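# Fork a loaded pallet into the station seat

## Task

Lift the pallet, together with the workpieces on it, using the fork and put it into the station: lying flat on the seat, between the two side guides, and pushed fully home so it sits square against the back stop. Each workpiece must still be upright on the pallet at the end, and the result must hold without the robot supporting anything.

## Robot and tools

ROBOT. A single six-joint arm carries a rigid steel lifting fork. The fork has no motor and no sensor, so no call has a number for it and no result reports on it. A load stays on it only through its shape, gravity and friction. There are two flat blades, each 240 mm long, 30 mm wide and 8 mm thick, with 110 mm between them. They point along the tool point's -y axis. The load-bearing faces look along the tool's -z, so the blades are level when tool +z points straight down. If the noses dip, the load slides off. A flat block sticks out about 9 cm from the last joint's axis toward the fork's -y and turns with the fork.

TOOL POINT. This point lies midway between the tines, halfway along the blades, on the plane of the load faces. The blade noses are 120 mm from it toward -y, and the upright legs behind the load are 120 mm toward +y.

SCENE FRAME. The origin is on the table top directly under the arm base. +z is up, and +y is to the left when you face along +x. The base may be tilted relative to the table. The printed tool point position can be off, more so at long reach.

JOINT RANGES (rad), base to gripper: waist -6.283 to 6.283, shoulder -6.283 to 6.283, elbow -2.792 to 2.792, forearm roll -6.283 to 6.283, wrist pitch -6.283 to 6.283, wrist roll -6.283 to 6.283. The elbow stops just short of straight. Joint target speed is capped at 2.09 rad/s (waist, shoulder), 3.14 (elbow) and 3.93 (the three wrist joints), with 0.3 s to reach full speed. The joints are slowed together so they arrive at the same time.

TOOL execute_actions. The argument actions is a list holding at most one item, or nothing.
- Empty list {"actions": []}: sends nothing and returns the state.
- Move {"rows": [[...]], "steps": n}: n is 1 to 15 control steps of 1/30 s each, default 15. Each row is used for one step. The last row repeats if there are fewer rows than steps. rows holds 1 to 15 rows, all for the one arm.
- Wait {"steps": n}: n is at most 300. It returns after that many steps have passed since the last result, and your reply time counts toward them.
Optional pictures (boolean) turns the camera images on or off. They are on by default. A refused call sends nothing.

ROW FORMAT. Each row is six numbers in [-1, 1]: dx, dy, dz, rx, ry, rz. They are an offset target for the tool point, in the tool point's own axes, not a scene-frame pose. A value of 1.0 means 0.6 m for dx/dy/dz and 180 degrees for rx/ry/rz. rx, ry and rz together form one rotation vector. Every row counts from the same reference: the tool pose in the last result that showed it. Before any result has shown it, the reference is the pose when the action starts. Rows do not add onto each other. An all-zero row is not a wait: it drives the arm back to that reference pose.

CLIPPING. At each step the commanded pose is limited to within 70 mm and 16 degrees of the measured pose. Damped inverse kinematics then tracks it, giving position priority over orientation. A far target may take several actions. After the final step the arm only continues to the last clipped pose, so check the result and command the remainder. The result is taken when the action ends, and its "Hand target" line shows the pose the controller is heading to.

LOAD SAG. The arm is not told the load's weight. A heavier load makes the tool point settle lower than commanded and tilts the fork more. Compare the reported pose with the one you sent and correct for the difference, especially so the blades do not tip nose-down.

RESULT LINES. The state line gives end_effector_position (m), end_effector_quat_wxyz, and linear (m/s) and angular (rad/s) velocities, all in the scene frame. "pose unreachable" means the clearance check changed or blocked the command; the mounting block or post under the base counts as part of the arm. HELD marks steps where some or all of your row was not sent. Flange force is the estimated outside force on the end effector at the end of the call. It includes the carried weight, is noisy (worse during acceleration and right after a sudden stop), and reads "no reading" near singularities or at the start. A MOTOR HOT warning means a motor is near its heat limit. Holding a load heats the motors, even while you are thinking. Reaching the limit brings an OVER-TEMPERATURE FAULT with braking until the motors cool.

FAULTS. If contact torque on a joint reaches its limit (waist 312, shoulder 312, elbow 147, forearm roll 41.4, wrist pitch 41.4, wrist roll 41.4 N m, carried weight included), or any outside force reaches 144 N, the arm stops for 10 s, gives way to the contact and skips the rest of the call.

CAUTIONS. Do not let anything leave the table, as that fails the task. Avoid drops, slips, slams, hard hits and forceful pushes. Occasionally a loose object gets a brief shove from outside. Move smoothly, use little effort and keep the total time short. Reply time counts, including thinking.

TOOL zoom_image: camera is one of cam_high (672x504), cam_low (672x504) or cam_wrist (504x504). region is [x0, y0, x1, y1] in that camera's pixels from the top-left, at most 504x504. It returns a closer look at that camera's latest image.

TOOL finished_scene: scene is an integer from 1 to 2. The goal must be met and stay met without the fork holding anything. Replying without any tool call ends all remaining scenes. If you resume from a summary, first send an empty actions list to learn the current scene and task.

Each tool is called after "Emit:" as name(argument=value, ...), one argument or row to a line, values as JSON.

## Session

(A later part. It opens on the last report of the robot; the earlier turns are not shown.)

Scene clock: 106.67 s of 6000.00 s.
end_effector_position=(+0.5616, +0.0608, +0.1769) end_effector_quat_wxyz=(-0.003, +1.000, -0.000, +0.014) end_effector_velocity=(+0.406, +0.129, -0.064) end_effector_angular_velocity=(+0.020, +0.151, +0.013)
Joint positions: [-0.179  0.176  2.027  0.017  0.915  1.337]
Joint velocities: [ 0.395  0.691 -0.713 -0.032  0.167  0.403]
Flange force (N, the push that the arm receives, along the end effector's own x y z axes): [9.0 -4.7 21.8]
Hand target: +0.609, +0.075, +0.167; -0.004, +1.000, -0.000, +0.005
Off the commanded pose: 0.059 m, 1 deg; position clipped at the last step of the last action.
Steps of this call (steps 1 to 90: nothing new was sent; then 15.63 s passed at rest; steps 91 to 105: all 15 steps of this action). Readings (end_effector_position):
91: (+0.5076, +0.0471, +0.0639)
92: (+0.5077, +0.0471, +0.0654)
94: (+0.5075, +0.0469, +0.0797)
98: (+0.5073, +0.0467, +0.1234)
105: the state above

Emit:
execute_actions(
  actions=[
    {"rows":[[0.08,0,0.01,0,0,0],[0.1,0,0.01,0,0,0],[0.12,0,0.01,0,0,0],[0.145,0,0.01,0,0,0],[0.17,0.01,0.01,0,0,0],[0.195,0.01,0.01,0,0,0],[0.22,0.01,0.01,0,0,0],[0.245,0.02,0.01,0,0,0],[0.27,0.02,0.01,0,0,0],[0.295,0.02,0.01,0,0,0],[0.32,0.03,0.01,0,0,0],[0.345,0.03,0.01,0,0,0],[0.37,0.03,0.01,0,0,0],[0.395,0.04,0.01,0,0,0],[0.42,0.04,0.01,0,0,0]],"steps":15},
  ],
  pictures=false,
)

Emit:
execute_actions(
  actions=[
    {"rows":[[0.06,0,0,0,0,0],[0.085,0,0,0,0,0],[0.11,0,0,0,0,0],[0.135,0,0,0,0,0],[0.16,0,0,0,0,0],[0.185,0,0,0,0,0],[0.21,0,0,0,0,0],[0.23,0,0,0,0,0],[0.25,0,0,0,0,0],[0.265,0,0,0,0,0],[0.28,0,0,0,0,0]],"steps":15},
  ],
  pictures=false,
)

Emit:
execute_actions(
  actions=[
    {"steps":10},
  ],
)

Scene clock: 120.57 s of 6000.00 s.
end_effector_position=(+0.7668, +0.0421, +0.1767) end_effector_quat_wxyz=(-0.003, +1.000, -0.001, +0.017) end_effector_velocity=(+0.428, -0.053, +0.010) end_effector_angular_velocity=(+0.004, -0.007, -0.010)
Joint positions: [-0.144  0.463  1.622  0.016  1.026  1.376]
Joint velocities: [ 0.034  0.595 -0.951  0.001  0.349  0.049]
Flange force (N, the push that the arm receives, along the end effector's own x y z axes): [-0.8 -1.5 25.9]
Hand target: +0.808, +0.037, +0.178; -0.003, +1.000, -0.001, +0.017
Off the commanded pose: 0.047 m, 0 deg.
Steps of this call (steps 1 to 90: nothing new was sent; then 10.40 s passed at rest; steps 91 to 105: all 15 steps of this action). Readings (end_effector_position):
91: (+0.6085, +0.0753, +0.1674)
92: (+0.6088, +0.0735, +0.1680)
94: (+0.6150, +0.0628, +0.1714)
98: (+0.6661, +0.0554, +0.1743)
105: the state above

Scene clock: 121.07 s of 6000.00 s.
end_effector_position=(+0.9327, +0.0419, +0.1821) end_effector_quat_wxyz=(-0.003, +1.000, -0.002, +0.018) end_effector_velocity=(+0.074, -0.006, -0.001) end_effector_angular_velocity=(-0.006, +0.071, +0.022)
Joint positions: [-0.111  0.703  1.211  0.014  1.194  1.414]
Joint velocities: [ 0.012  0.16  -0.283 -0.018  0.192 -0.001]
Flange force (N, the push that the arm receives, along the end effector's own x y z axes): [-6.4 -5.8 21.1]
Hand target: +0.934, +0.042, +0.182; -0.003, +1.000, -0.001, +0.017
Off the commanded pose: 0.002 m, 0 deg.
Steps of this call (steps 1 to 15: all 15 steps of this action). Readings (end_effector_position):
1: (+0.7813, +0.0400, +0.1771)
2: (+0.7944, +0.0382, +0.1775)
4: (+0.8128, +0.0411, +0.1782)
8: (+0.8625, +0.0422, +0.1802)
15: the state above

Scene clock: 121.40 s of 6000.00 s.
end_effector_position=(+0.9344, +0.0418, +0.1823) end_effector_quat_wxyz=(-0.003, +1.000, -0.001, +0.017) end_effector_velocity=(+0.001, -0.002, +0.001) end_effector_angular_velocity=(-0.003, -0.002, +0.001)
Joint positions: [-0.111  0.707  1.203  0.013  1.2    1.414]
Joint velocities: [-0.001 -0.    -0.002 -0.002  0.    -0.001]
Flange force (N, the push that the arm receives, along the end effector's own x y z axes): [-1.9 -2.3 24.0]
Hand target: +0.934, +0.042, +0.182; -0.003, +1.000, -0.001, +0.017
Off the commanded pose: 0.000 m, 0 deg.
Steps of this call (steps 1 to 10: nothing new was sent). Readings (end_effector_position):
1: (+0.9341, +0.0418, +0.1821)
2: (+0.9343, +0.0417, +0.1821)
4: (+0.9344, +0.0418, +0.1822)
8: (+0.9344, +0.0418, +0.1823)
10: the state above

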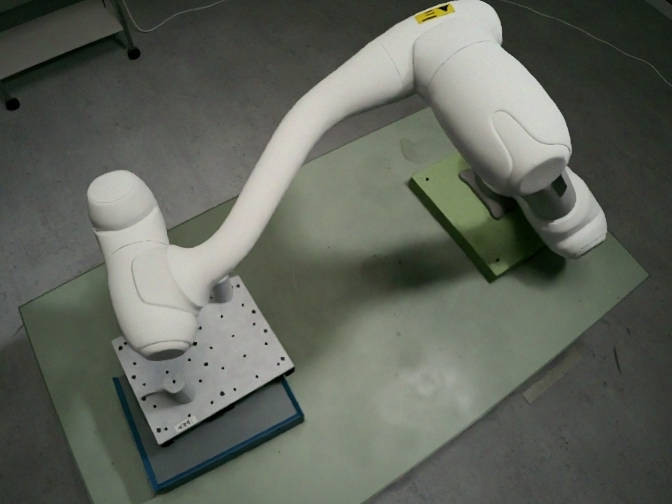

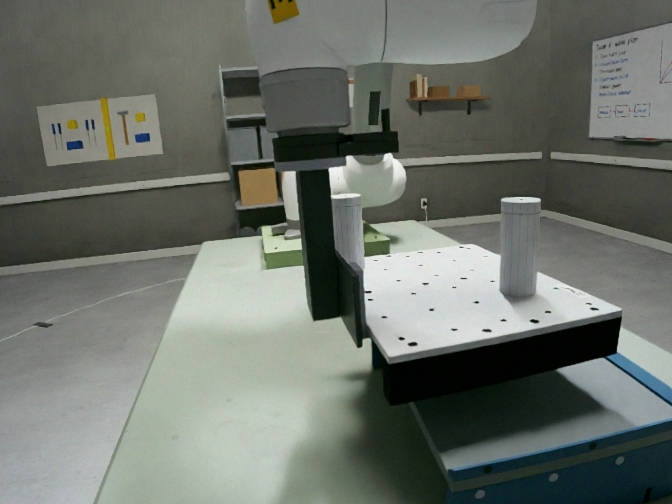

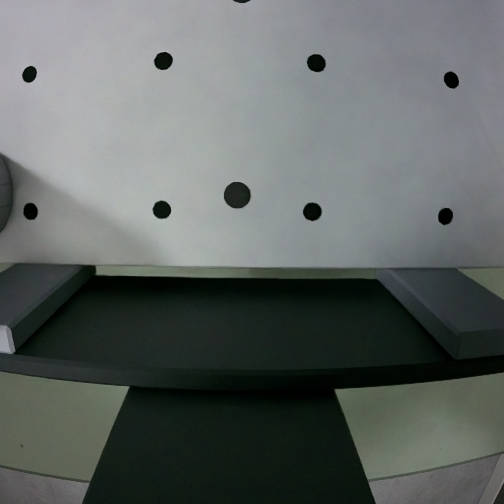

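Emit:
execute_actions(
  actions=[
    {"rows":[[0,0,0.01,0,-0.002,0],[0,0,0.02,0,-0.004,0],[0,0,0.03,0,-0.006,0],[0,0,0.04,0,-0.008,0],[0,0,0.05,0,-0.011,0],[0,0,0.06,0,-0.011,0],[0,0,0.07,0,-0.011,0],[0,0,0.078,0,-0.011,0]],"steps":15},
  ],
)

Emit:
zoom_image(
  camera="cam_high",
  region=[80, 280, 340, 504],
)

Emit:
zoom_image(
  camera="cam_low",
  region=[300, 260, 672, 504],
)

Scene clock: 129.73 s of 6000.00 s.
end_effector_position=(+0.9361, +0.0420, +0.1357) end_effector_quat_wxyz=(-0.003, +1.000, -0.001, -0.000) end_effector_velocity=(-0.001, -0.000, -0.000) end_effector_angular_velocity=(+0.001, +0.001, +0.000)
Joint positions: [-0.108  0.755  1.206  0.008  1.183  1.417]
Joint velocities: [-0.001 -0.     0.001  0.001  0.    -0.001]
Flange force (N, the push that the arm receives, along the end effector's own x y z axes): [5.0 -2.1 0.2]
Hand target: +0.936, +0.042, +0.135; -0.003, +1.000, -0.001, -0.001
Off the commanded pose: 0.000 m, 0 deg.
Steps of this call (steps 1 to 90: nothing new was sent; then 4.83 s passed at rest; steps 91 to 105: all 15 steps of this action). Readings (end_effector_position):
91: (+0.9345, +0.0418, +0.1822)
92: (+0.9347, +0.0418, +0.1804)
94: (+0.9347, +0.0418, +0.1697)
98: (+0.9356, +0.0419, +0.1454)
105: the state above

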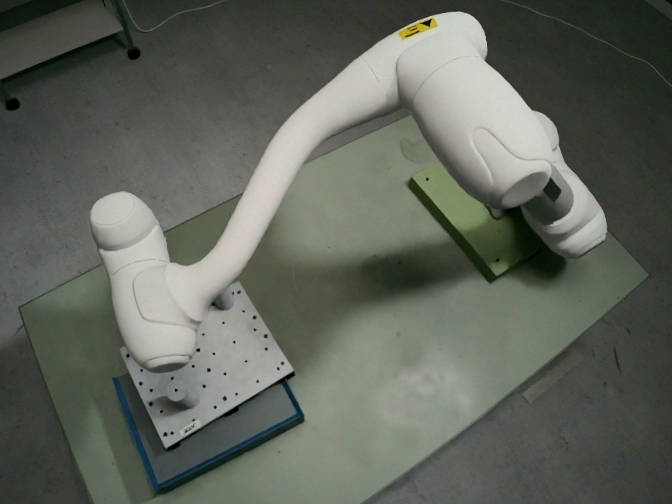

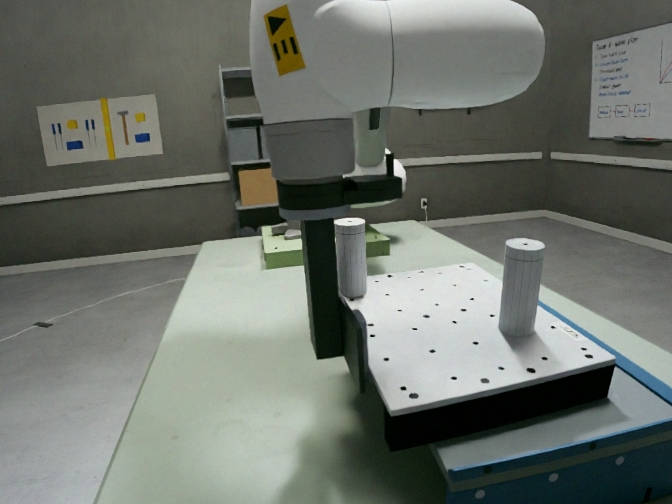

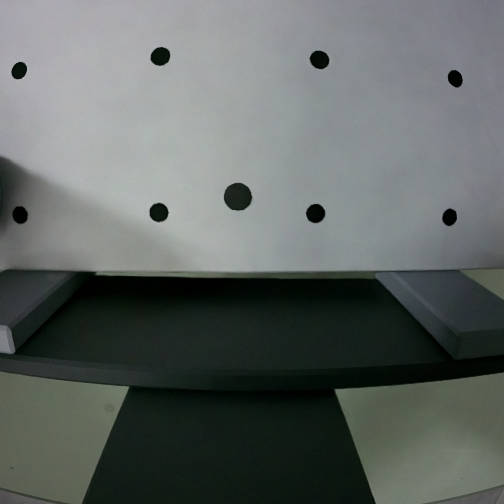

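Region (80, 280, 340, 504) of cam_high's 672x504 image, scaled by 1.938, with more detail than that image has; it fills the top 434 rows of this view, and the rest is white.

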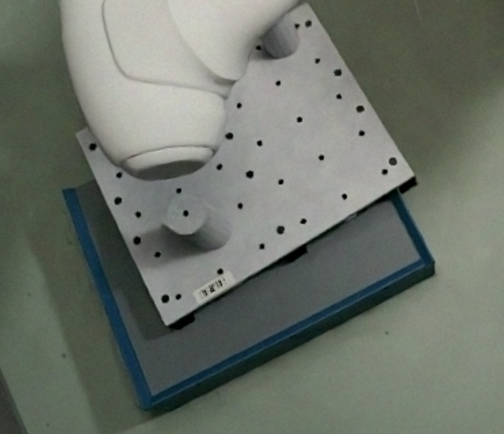

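Region (300, 260, 672, 504) of cam_low's 672x504 image, scaled by 1.355, with more detail than that image has; it fills the top 331 rows of this view, and the rest is white.

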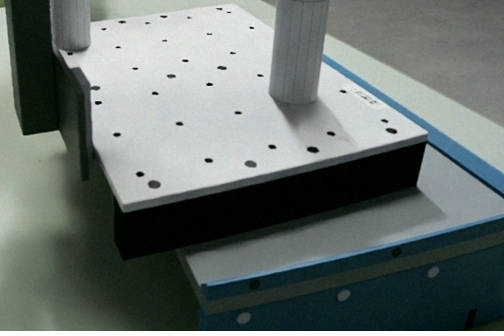

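Emit:
execute_actions(
  actions=[
    {"rows":[[0,0,-0.01,0,0,0],[0,0,-0.02,0,0,0],[0,0,-0.03,0,0,0],[0.005,0,-0.035,0,0,0.003],[0.01,0,-0.035,0,0,0.006],[0.015,0,-0.035,0,0,0.009],[0.02,0,-0.035,0,0,0.012],[0.025,0,-0.035,0,0,0.015],[0.03,0,-0.035,0,0,0.018],[0.035,0,-0.035,0,0,0.02],[0.04,0,-0.035,0,0,0.022]],"steps":15},
  ],
)

Emit:
zoom_image(
  camera="cam_high",
  region=[80, 280, 340, 504],
)

Emit:
zoom_image(
  camera="cam_low",
  region=[300, 260, 672, 504],
)

Scene clock: 139.83 s of 6000.00 s.
end_effector_position=(+0.9600, +0.0419, +0.1566) end_effector_quat_wxyz=(-0.003, +0.999, -0.036, -0.001) end_effector_velocity=(-0.000, +0.002, +0.000) end_effector_angular_velocity=(+0.001, +0.004, +0.000)
Joint positions: [-0.106  0.764  1.149  0.008  1.231  1.489]
Joint velocities: [ 0.002  0.001 -0.002  0.001  0.005  0.001]
Flange force (N, the push that the arm receives, along the end effector's own x y z axes): [-5.3 -3.8 22.5]
Hand target: +0.960, +0.042, +0.157; -0.003, +0.999, -0.036, -0.000
Off the commanded pose: 0.000 m, 0 deg.
Steps of this call (steps 1 to 90: nothing new was sent; then 6.60 s passed at rest; steps 91 to 105: all 15 steps of this action). Readings (end_effector_position):
91: (+0.9360, +0.0420, +0.1355)
92: (+0.9357, +0.0421, +0.1374)
94: (+0.9356, +0.0420, +0.1481)
98: (+0.9456, +0.0417, +0.1566)
105: the state above

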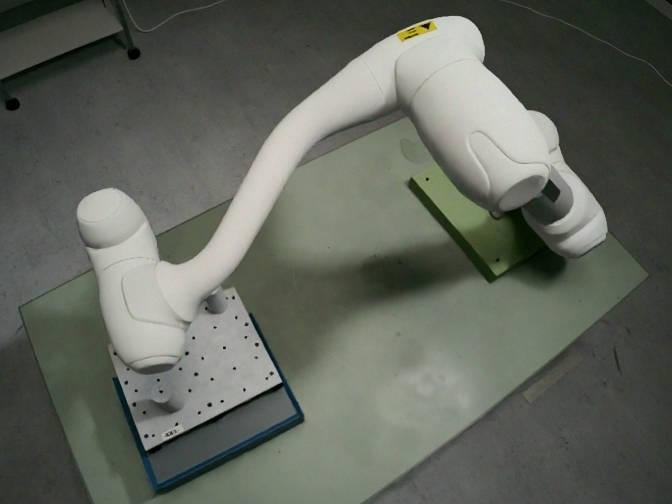

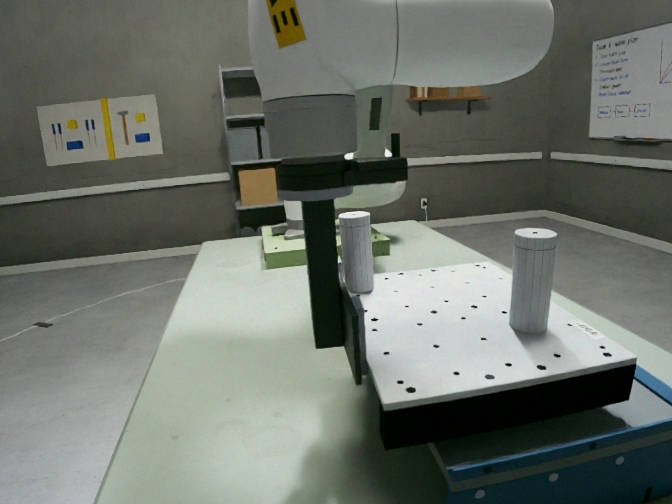

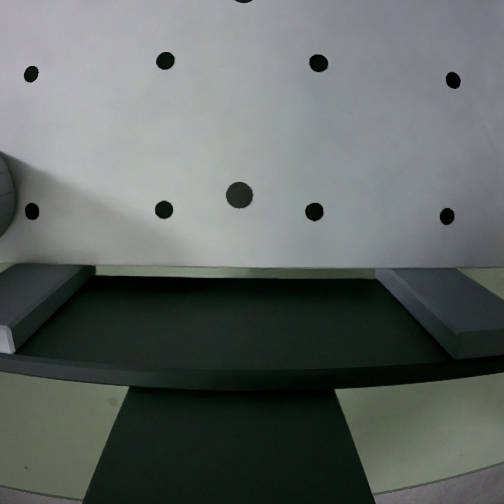

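Region (80, 280, 340, 504) of cam_high's 672x504 image, scaled by 1.938, with more detail than that image has; it fills the top 434 rows of this view, and the rest is white.

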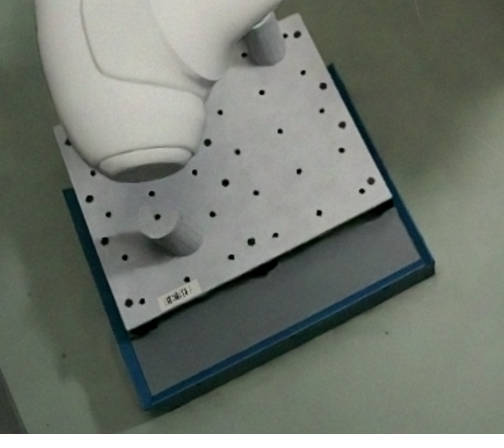

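Region (300, 260, 672, 504) of cam_low's 672x504 image, scaled by 1.355, with more detail than that image has; it fills the top 331 rows of this view, and the rest is white.

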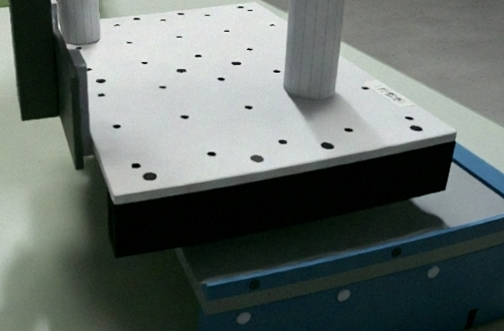

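Emit:
execute_actions(
  actions=[
    {"rows":[[0.003,0,0,0,0,0],[0.006,0,0,0,0,0],[0.009,0,0,0,0,0],[0.012,0,0,0,0,0],[0.014,0,0.005,0,0,0],[0.014,0,0.01,0,0,0],[0.014,0,0.015,0,0,0],[0.014,0,0.02,0,0,0],[0.014,0,0.025,0,0,0],[0.014,0,0.03,0,0,0]],"steps":15},
  ],
)

Emit:
zoom_image(
  camera="cam_high",
  region=[80, 280, 340, 504],
)

Emit:
zoom_image(
  camera="cam_low",
  region=[300, 260, 672, 504],
)

Scene clock: 147.80 s of 6000.00 s.
end_effector_position=(+0.9683, +0.0414, +0.1383) end_effector_quat_wxyz=(-0.003, +0.999, -0.036, -0.001) end_effector_velocity=(-0.000, -0.002, -0.000) end_effector_angular_velocity=(-0.001, +0.000, -0.002)
Joint positions: [-0.105  0.789  1.138  0.008  1.217  1.49 ]
Joint velocities: [-0.001 -0.     0.001 -0.001 -0.     0.   ]
Flange force (N, the push that the arm receives, along the end effector's own x y z axes): [-3.2 -3.5 22.1]
Hand target: +0.968, +0.041, +0.139; -0.003, +0.999, -0.036, -0.001
Off the commanded pose: 0.000 m, 0 deg.
Steps of this call (steps 1 to 90: nothing new was sent; then 4.47 s passed at rest; steps 91 to 105: all 15 steps of this action). Readings (end_effector_position):
91: (+0.9601, +0.0418, +0.1567)
92: (+0.9609, +0.0417, +0.1567)
94: (+0.9642, +0.0415, +0.1568)
98: (+0.9686, +0.0413, +0.1498)
105: the state above

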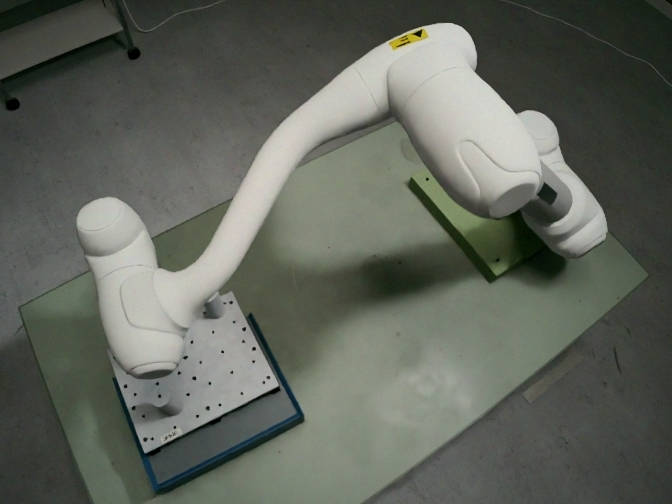

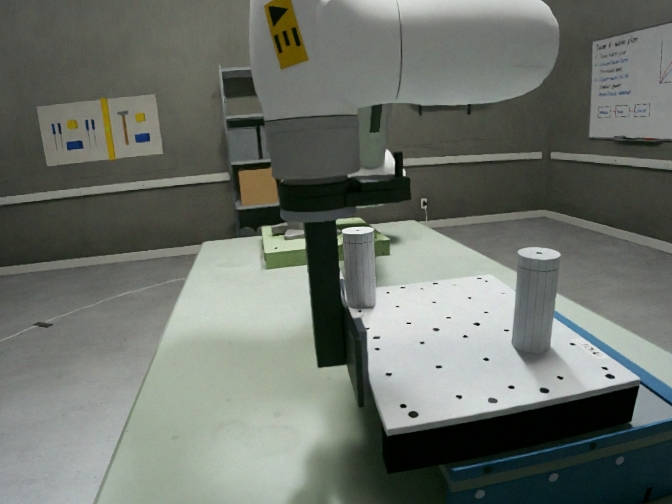

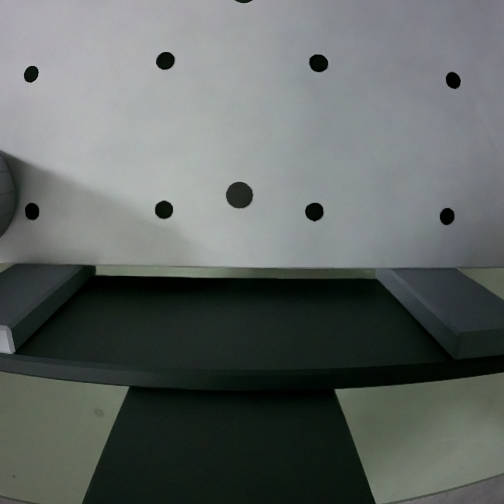

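Region (80, 280, 340, 504) of cam_high's 672x504 image, scaled by 1.938, with more detail than that image has; it fills the top 434 rows of this view, and the rest is white.

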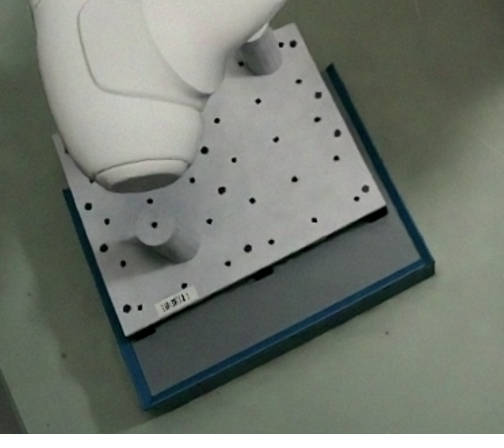

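Region (300, 260, 672, 504) of cam_low's 672x504 image, scaled by 1.355, with more detail than that image has; it fills the top 331 rows of this view, and the rest is white.

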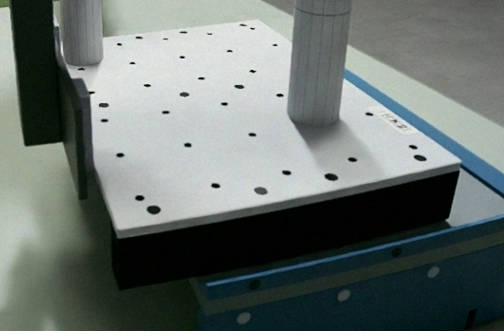

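Emit:
execute_actions(
  actions=[
    {"rows":[[-0.003,0,0,0,0,0],[-0.005,0,0.004,0,0,0],[-0.005,0,0.008,0,0,0],[-0.005,0,0.012,0,0,0],[-0.005,0,0.016,0,0,0]],"steps":15},
  ],
)

Emit:
zoom_image(
  camera="cam_high",
  region=[80, 280, 340, 504],
)

Scene clock: 153.37 s of 6000.00 s.
end_effector_position=(+0.9654, +0.0417, +0.1290) end_effector_quat_wxyz=(-0.003, +0.999, -0.036, -0.001) end_effector_velocity=(-0.000, +0.002, -0.001) end_effector_angular_velocity=(+0.002, +0.002, +0.001)
Joint positions: [-0.105  0.79   1.155  0.008  1.199  1.489]
Joint velocities: [ 0.002  0.001  0.     0.002  0.    -0.   ]
Flange force (N, the push that the arm receives, along the end effector's own x y z axes): [1.5 -2.8 -1.0]
Hand target: +0.965, +0.042, +0.129; -0.003, +0.999, -0.036, -0.001
Off the commanded pose: 0.000 m, 0 deg.
Steps of this call (steps 1 to 90: nothing new was sent; then 2.07 s passed at rest; steps 91 to 105: all 15 steps of this action). Readings (end_effector_position):
91: (+0.9684, +0.0414, +0.1386)
92: (+0.9678, +0.0414, +0.1387)
94: (+0.9658, +0.0417, +0.1358)
98: (+0.9654, +0.0417, +0.1292)
105: the state above

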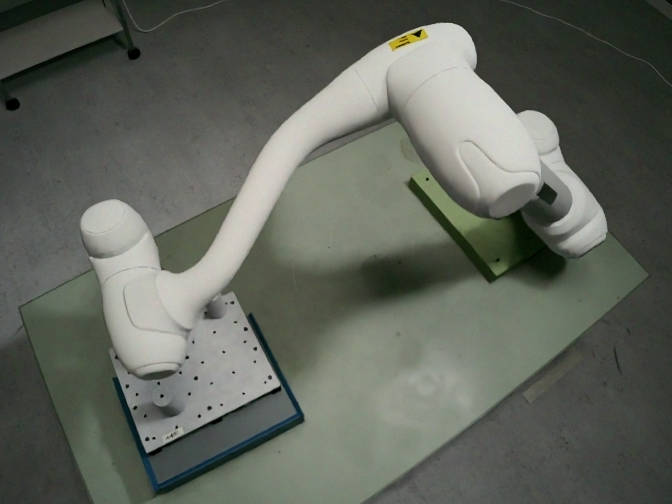

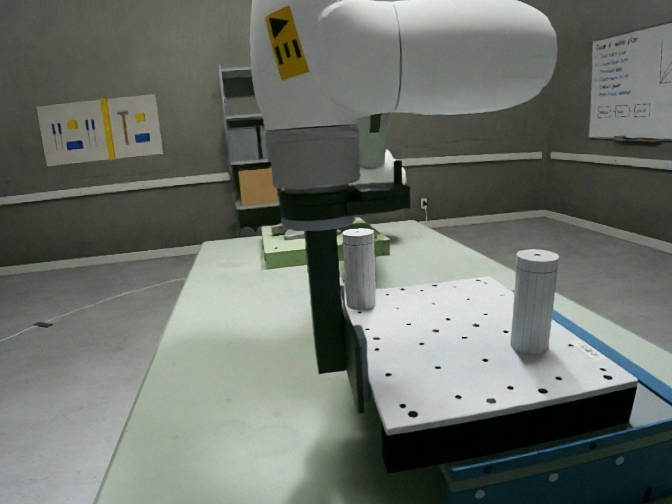

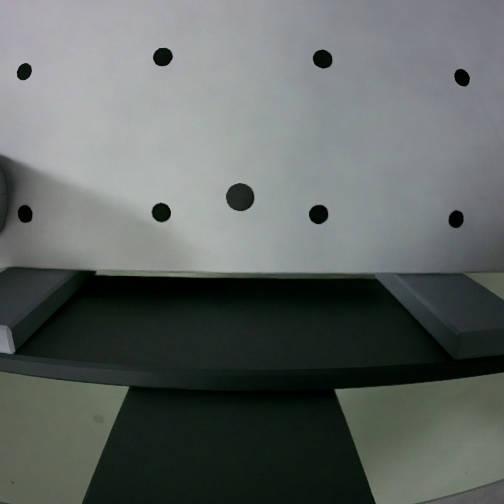

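Region (80, 280, 340, 504) of cam_high's 672x504 image, scaled by 1.938, with more detail than that image has; it fills the top 434 rows of this view, and the rest is white.

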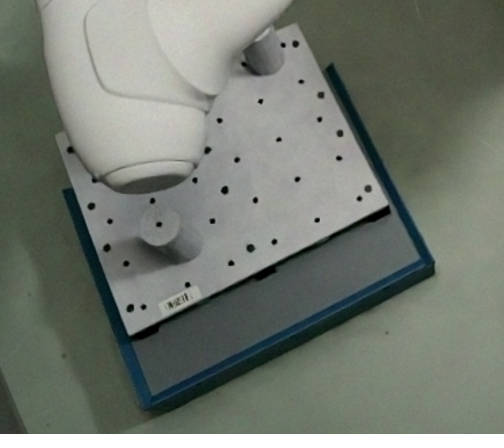

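Emit:
execute_actions(
  actions=[
    {"rows":[[0,-0.01,0,0,0,0],[0,-0.02,0,0,0,0],[0,-0.03,0,0,0,0],[0,-0.04,0,0,0,0],[0,-0.05,0,0,0,0],[0,-0.06,0,0,0,0],[0,-0.07,0,0,0,0],[0,-0.08,0,0,0,0],[0,-0.09,0,0,0,0]],"steps":15},
  ],
)

Emit:
zoom_image(
  camera="cam_high",
  region=[80, 280, 340, 504],
)

Scene clock: 161.50 s of 6000.00 s.
end_effector_position=(+0.9692, +0.0958, +0.1294) end_effector_quat_wxyz=(-0.003, +0.999, -0.036, -0.001) end_effector_velocity=(+0.000, -0.005, +0.000) end_effector_angular_velocity=(-0.006, -0.000, +0.001)
Joint positions: [-0.049  0.788  1.157  0.009  1.198  1.546]
Joint velocities: [-0.003  0.    -0.002 -0.007  0.002 -0.002]
Flange force (N, the push that the arm receives, along the end effector's own x y z axes): [-0.8 -2.6 0.2]
Hand target: +0.969, +0.096, +0.129; -0.003, +0.999, -0.036, -0.001
Off the commanded pose: 0.000 m, 0 deg.
Steps of this call (steps 1 to 90: nothing new was sent; then 4.63 s passed at rest; steps 91 to 105: all 15 steps of this action). Readings (end_effector_position):
91: (+0.9653, +0.0417, +0.1287)
92: (+0.9654, +0.0435, +0.1286)
94: (+0.9662, +0.0542, +0.1286)
98: (+0.9678, +0.0783, +0.1290)
105: the state above

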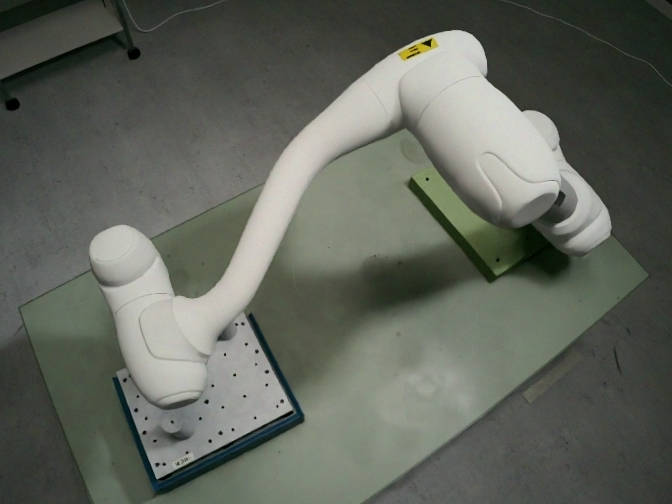

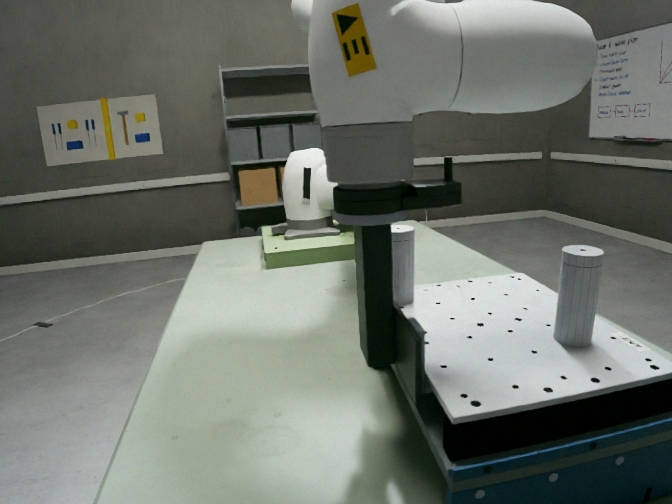

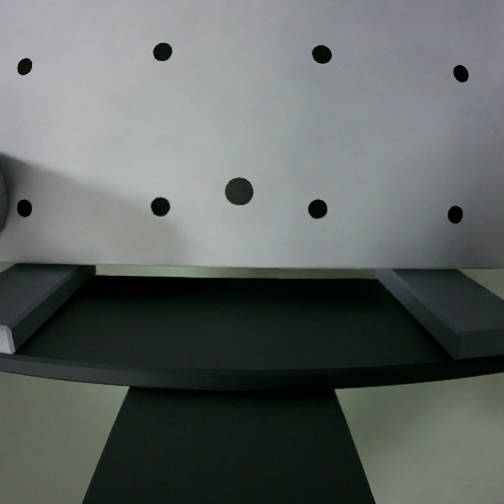

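Region (80, 280, 340, 504) of cam_high's 672x504 image, scaled by 1.938, with more detail than that image has; it fills the top 434 rows of this view, and the rest is white.

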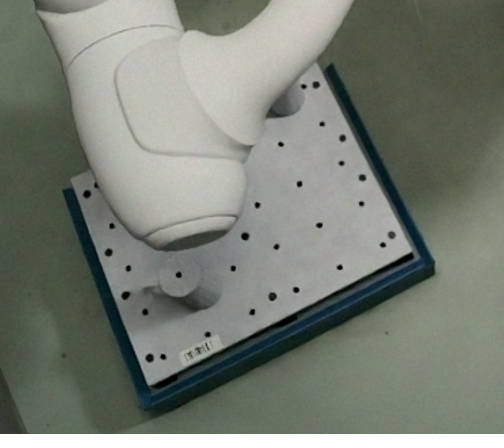

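Inside. Push a bit more until resistance.

Emit:
execute_actions(
  actions=[
    {"rows":[[0,-0.006,0,0,0,0],[0,-0.012,0,0,0,0],[0,-0.018,0,0,0,0],[0,-0.024,0,0,0,0],[0,-0.03,0,0,0,0]],"steps":12},
  ],
)

Emit:
zoom_image(
  camera="cam_high",
  region=[80, 280, 340, 504],
)

Scene clock: 175.47 s of 6000.00 s.
end_effector_position=(+0.9696, +0.1023, +0.1284) end_effector_quat_wxyz=(+0.001, +0.999, -0.036, -0.001) end_effector_velocity=(+0.001, +0.000, +0.001) end_effector_angular_velocity=(-0.002, -0.001, +0.002)
Joint positions: [-0.04   0.788  1.157  0.001  1.199  1.558]
Joint velocities: [ 0.001  0.    -0.002 -0.002 -0.     0.   ]
Flange force (N, the push that the arm receives, along the end effector's own x y z axes): [0.3 13.3 -1.0]
Hand target: +0.970, +0.103, +0.128; +0.000, +0.999, -0.036, -0.001
Off the commanded pose: 0.012 m, 0 deg.
FORCE FAULT: contact force on the arm reached its limit, and the arm stopped for 10 seconds. The contact can be on any part of the arm, not only on its tool. The arm's remaining commands of this call were not run. The arm holds still and accepts commands again. Move the arm away from the contact; if what it grips holds it there, let go first. Pushing or pulling that hard again can fault the arm again.
The stop began at step 96 of this call (marked STOPPED below). From that step on the arm followed nothing that you had sent. 7 steps, steps kept back included, did not run and will not run. Nothing is kept back now.
Steps of this call (steps 1 to 90: nothing new was sent; then 0.77 s passed at rest; steps 91 to 95: the first 5 steps of this action; steps 96 to 396: the stop). Readings (end_effector_position):
91: (+0.9693, +0.0956, +0.1293)
92: (+0.9694, +0.0970, +0.1293)
94: (+0.9697, +0.1034, +0.1292)
96: (+0.9696, +0.1028, +0.1285) STOPPED
98: (+0.9696, +0.1023, +0.1284)
396: the state above

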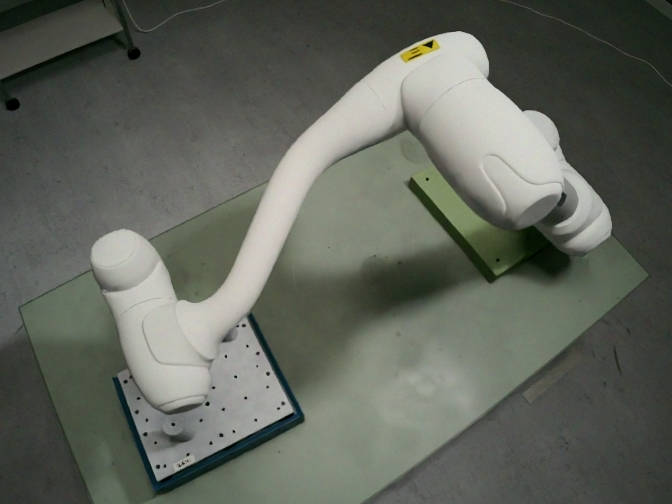

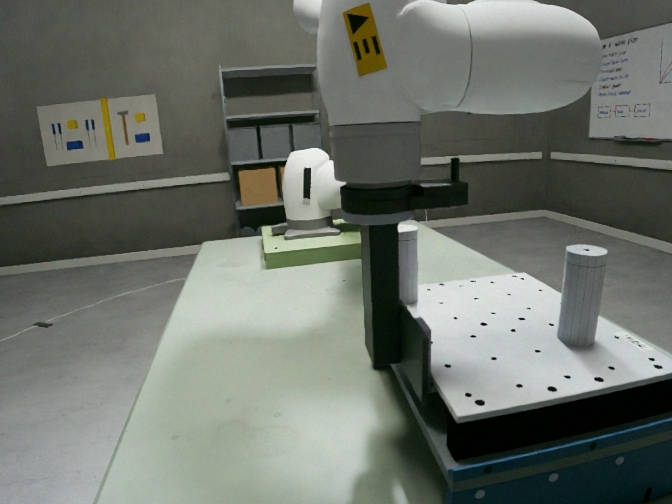

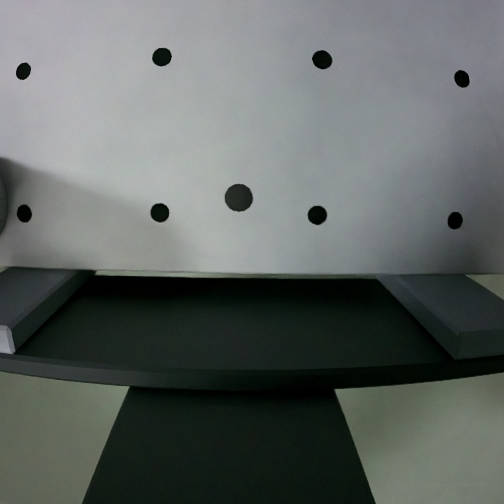

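Region (80, 280, 340, 504) of cam_high's 672x504 image, scaled by 1.938, with more detail than that image has; it fills the top 434 rows of this view, and the rest is white.

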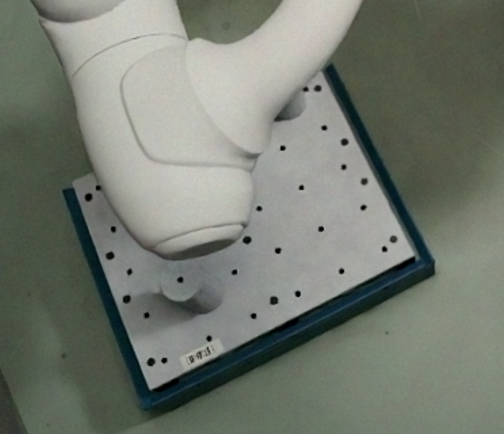

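Emit:
execute_actions(
  actions=[
    {"rows":[[0,0.01,0.005,0,0,0],[0,0.03,0.006,0,0,0],[0,0.06,0.006,0,0,0],[0,0.1,0.006,0,0,0],[0,0.14,0.006,0,0,0],[0,0.18,0.006,0,0,0],[0,0.22,0.006,0,0,0],[0,0.26,0.006,0,0,0],[0,0.3,0.006,0,0,0],[0,0.34,0.006,0,0,0],[0,0.38,0.006,0,0,0],[0,0.42,0.006,0,0,0],[0,0.46,0.006,0,0,0]],"steps":15},
  ],
  pictures=false,
)

Emit:
execute_actions(
  actions=[
    {"steps":10},
  ],
)

Emit:
zoom_image(
  camera="cam_high",
  region=[80, 280, 340, 504],
)

Scene clock: 181.53 s of 6000.00 s.
end_effector_position=(+0.9510, -0.1138, +0.1248) end_effector_quat_wxyz=(+0.002, +0.999, -0.037, -0.000) end_effector_velocity=(-0.044, -0.552, +0.001) end_effector_angular_velocity=(-0.003, -0.005, -0.002)
Joint positions: [-0.263  0.817  1.111 -0.002  1.215  1.339]
Joint velocities: [-0.553  0.175 -0.327 -0.002  0.146 -0.55 ]
Flange force (N, the push that the arm receives, along the end effector's own x y z axes): [0.5 -3.7 -1.5]
Hand target: +0.947, -0.164, +0.125; +0.002, +0.999, -0.037, -0.000
Off the commanded pose: 0.059 m, 0 deg; position clipped at the last step of the last action.
Steps of this call (steps 1 to 90: nothing new was sent; then 2.57 s passed at rest; steps 91 to 105: all 15 steps of this action). Readings (end_effector_position):
91: (+0.9696, +0.1023, +0.1284)
92: (+0.9696, +0.1004, +0.1277)
94: (+0.9681, +0.0844, +0.1253)
98: (+0.9617, +0.0159, +0.1245)
105: the state above

Scene clock: 181.87 s of 6000.00 s.
end_effector_position=(+0.9470, -0.1634, +0.1249) end_effector_quat_wxyz=(+0.002, +0.999, -0.037, -0.000) end_effector_velocity=(+0.000, -0.001, +0.000) end_effector_angular_velocity=(-0.000, +0.000, -0.002)
Joint positions: [-0.312  0.835  1.078 -0.002  1.23   1.29 ]
Joint velocities: [-0.001 -0.    -0.    -0.001  0.     0.001]
Flange force (N, the push that the arm receives, along the end effector's own x y z axes): [0.7 -4.5 -1.5]
Hand target: +0.947, -0.164, +0.125; +0.002, +0.999, -0.037, -0.000
Off the commanded pose: 0.010 m, 0 deg; position clipped at the last step of the last action.
Steps of this call (steps 1 to 10: nothing new was sent). Readings (end_effector_position):
1: (+0.9496, -0.1325, +0.1249)
2: (+0.9483, -0.1493, +0.1249)
4: (+0.9469, -0.1640, +0.1247)
8: (+0.9470, -0.1634, +0.1249)
10: the state above

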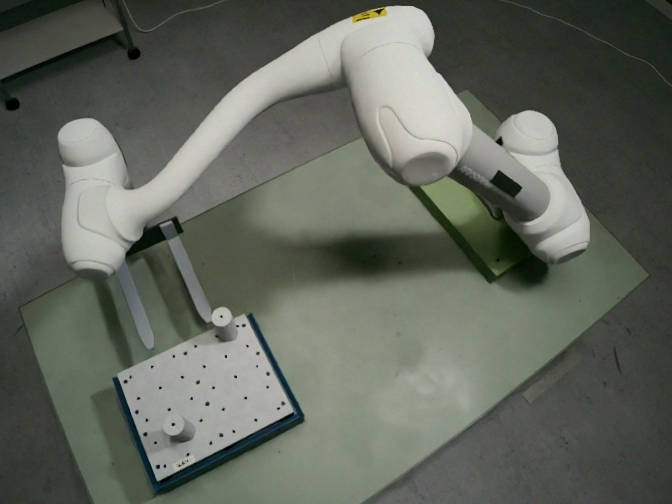

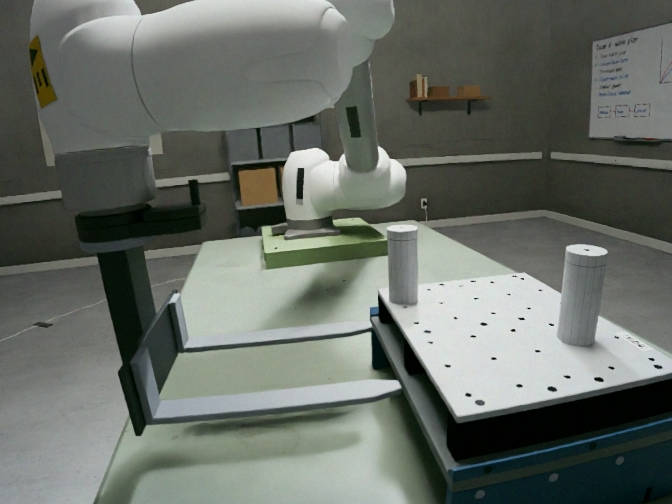

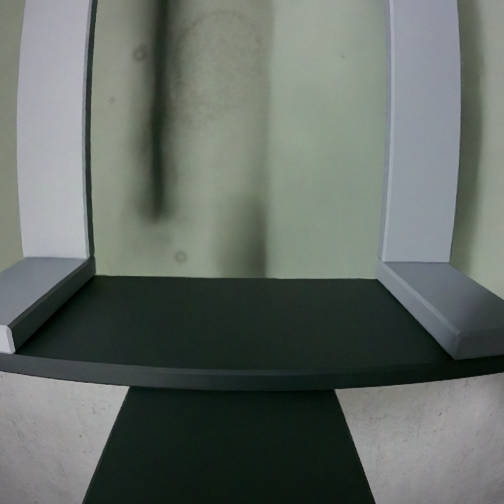

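Region (80, 280, 340, 504) of cam_high's 672x504 image, scaled by 1.938, with more detail than that image has; it fills the top 434 rows of this view, and the rest is white.

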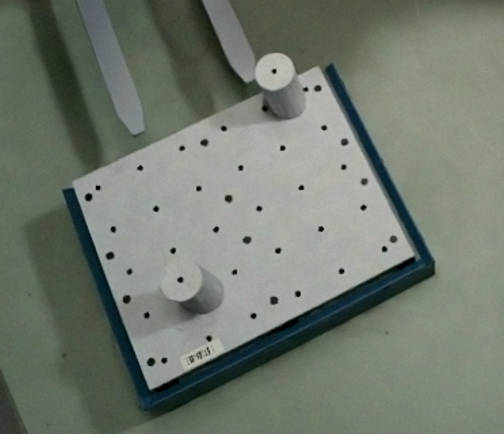

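Looks seated square.

Emit:
finished_scene(
  scene=1,
)

The scene is finished: the task was done.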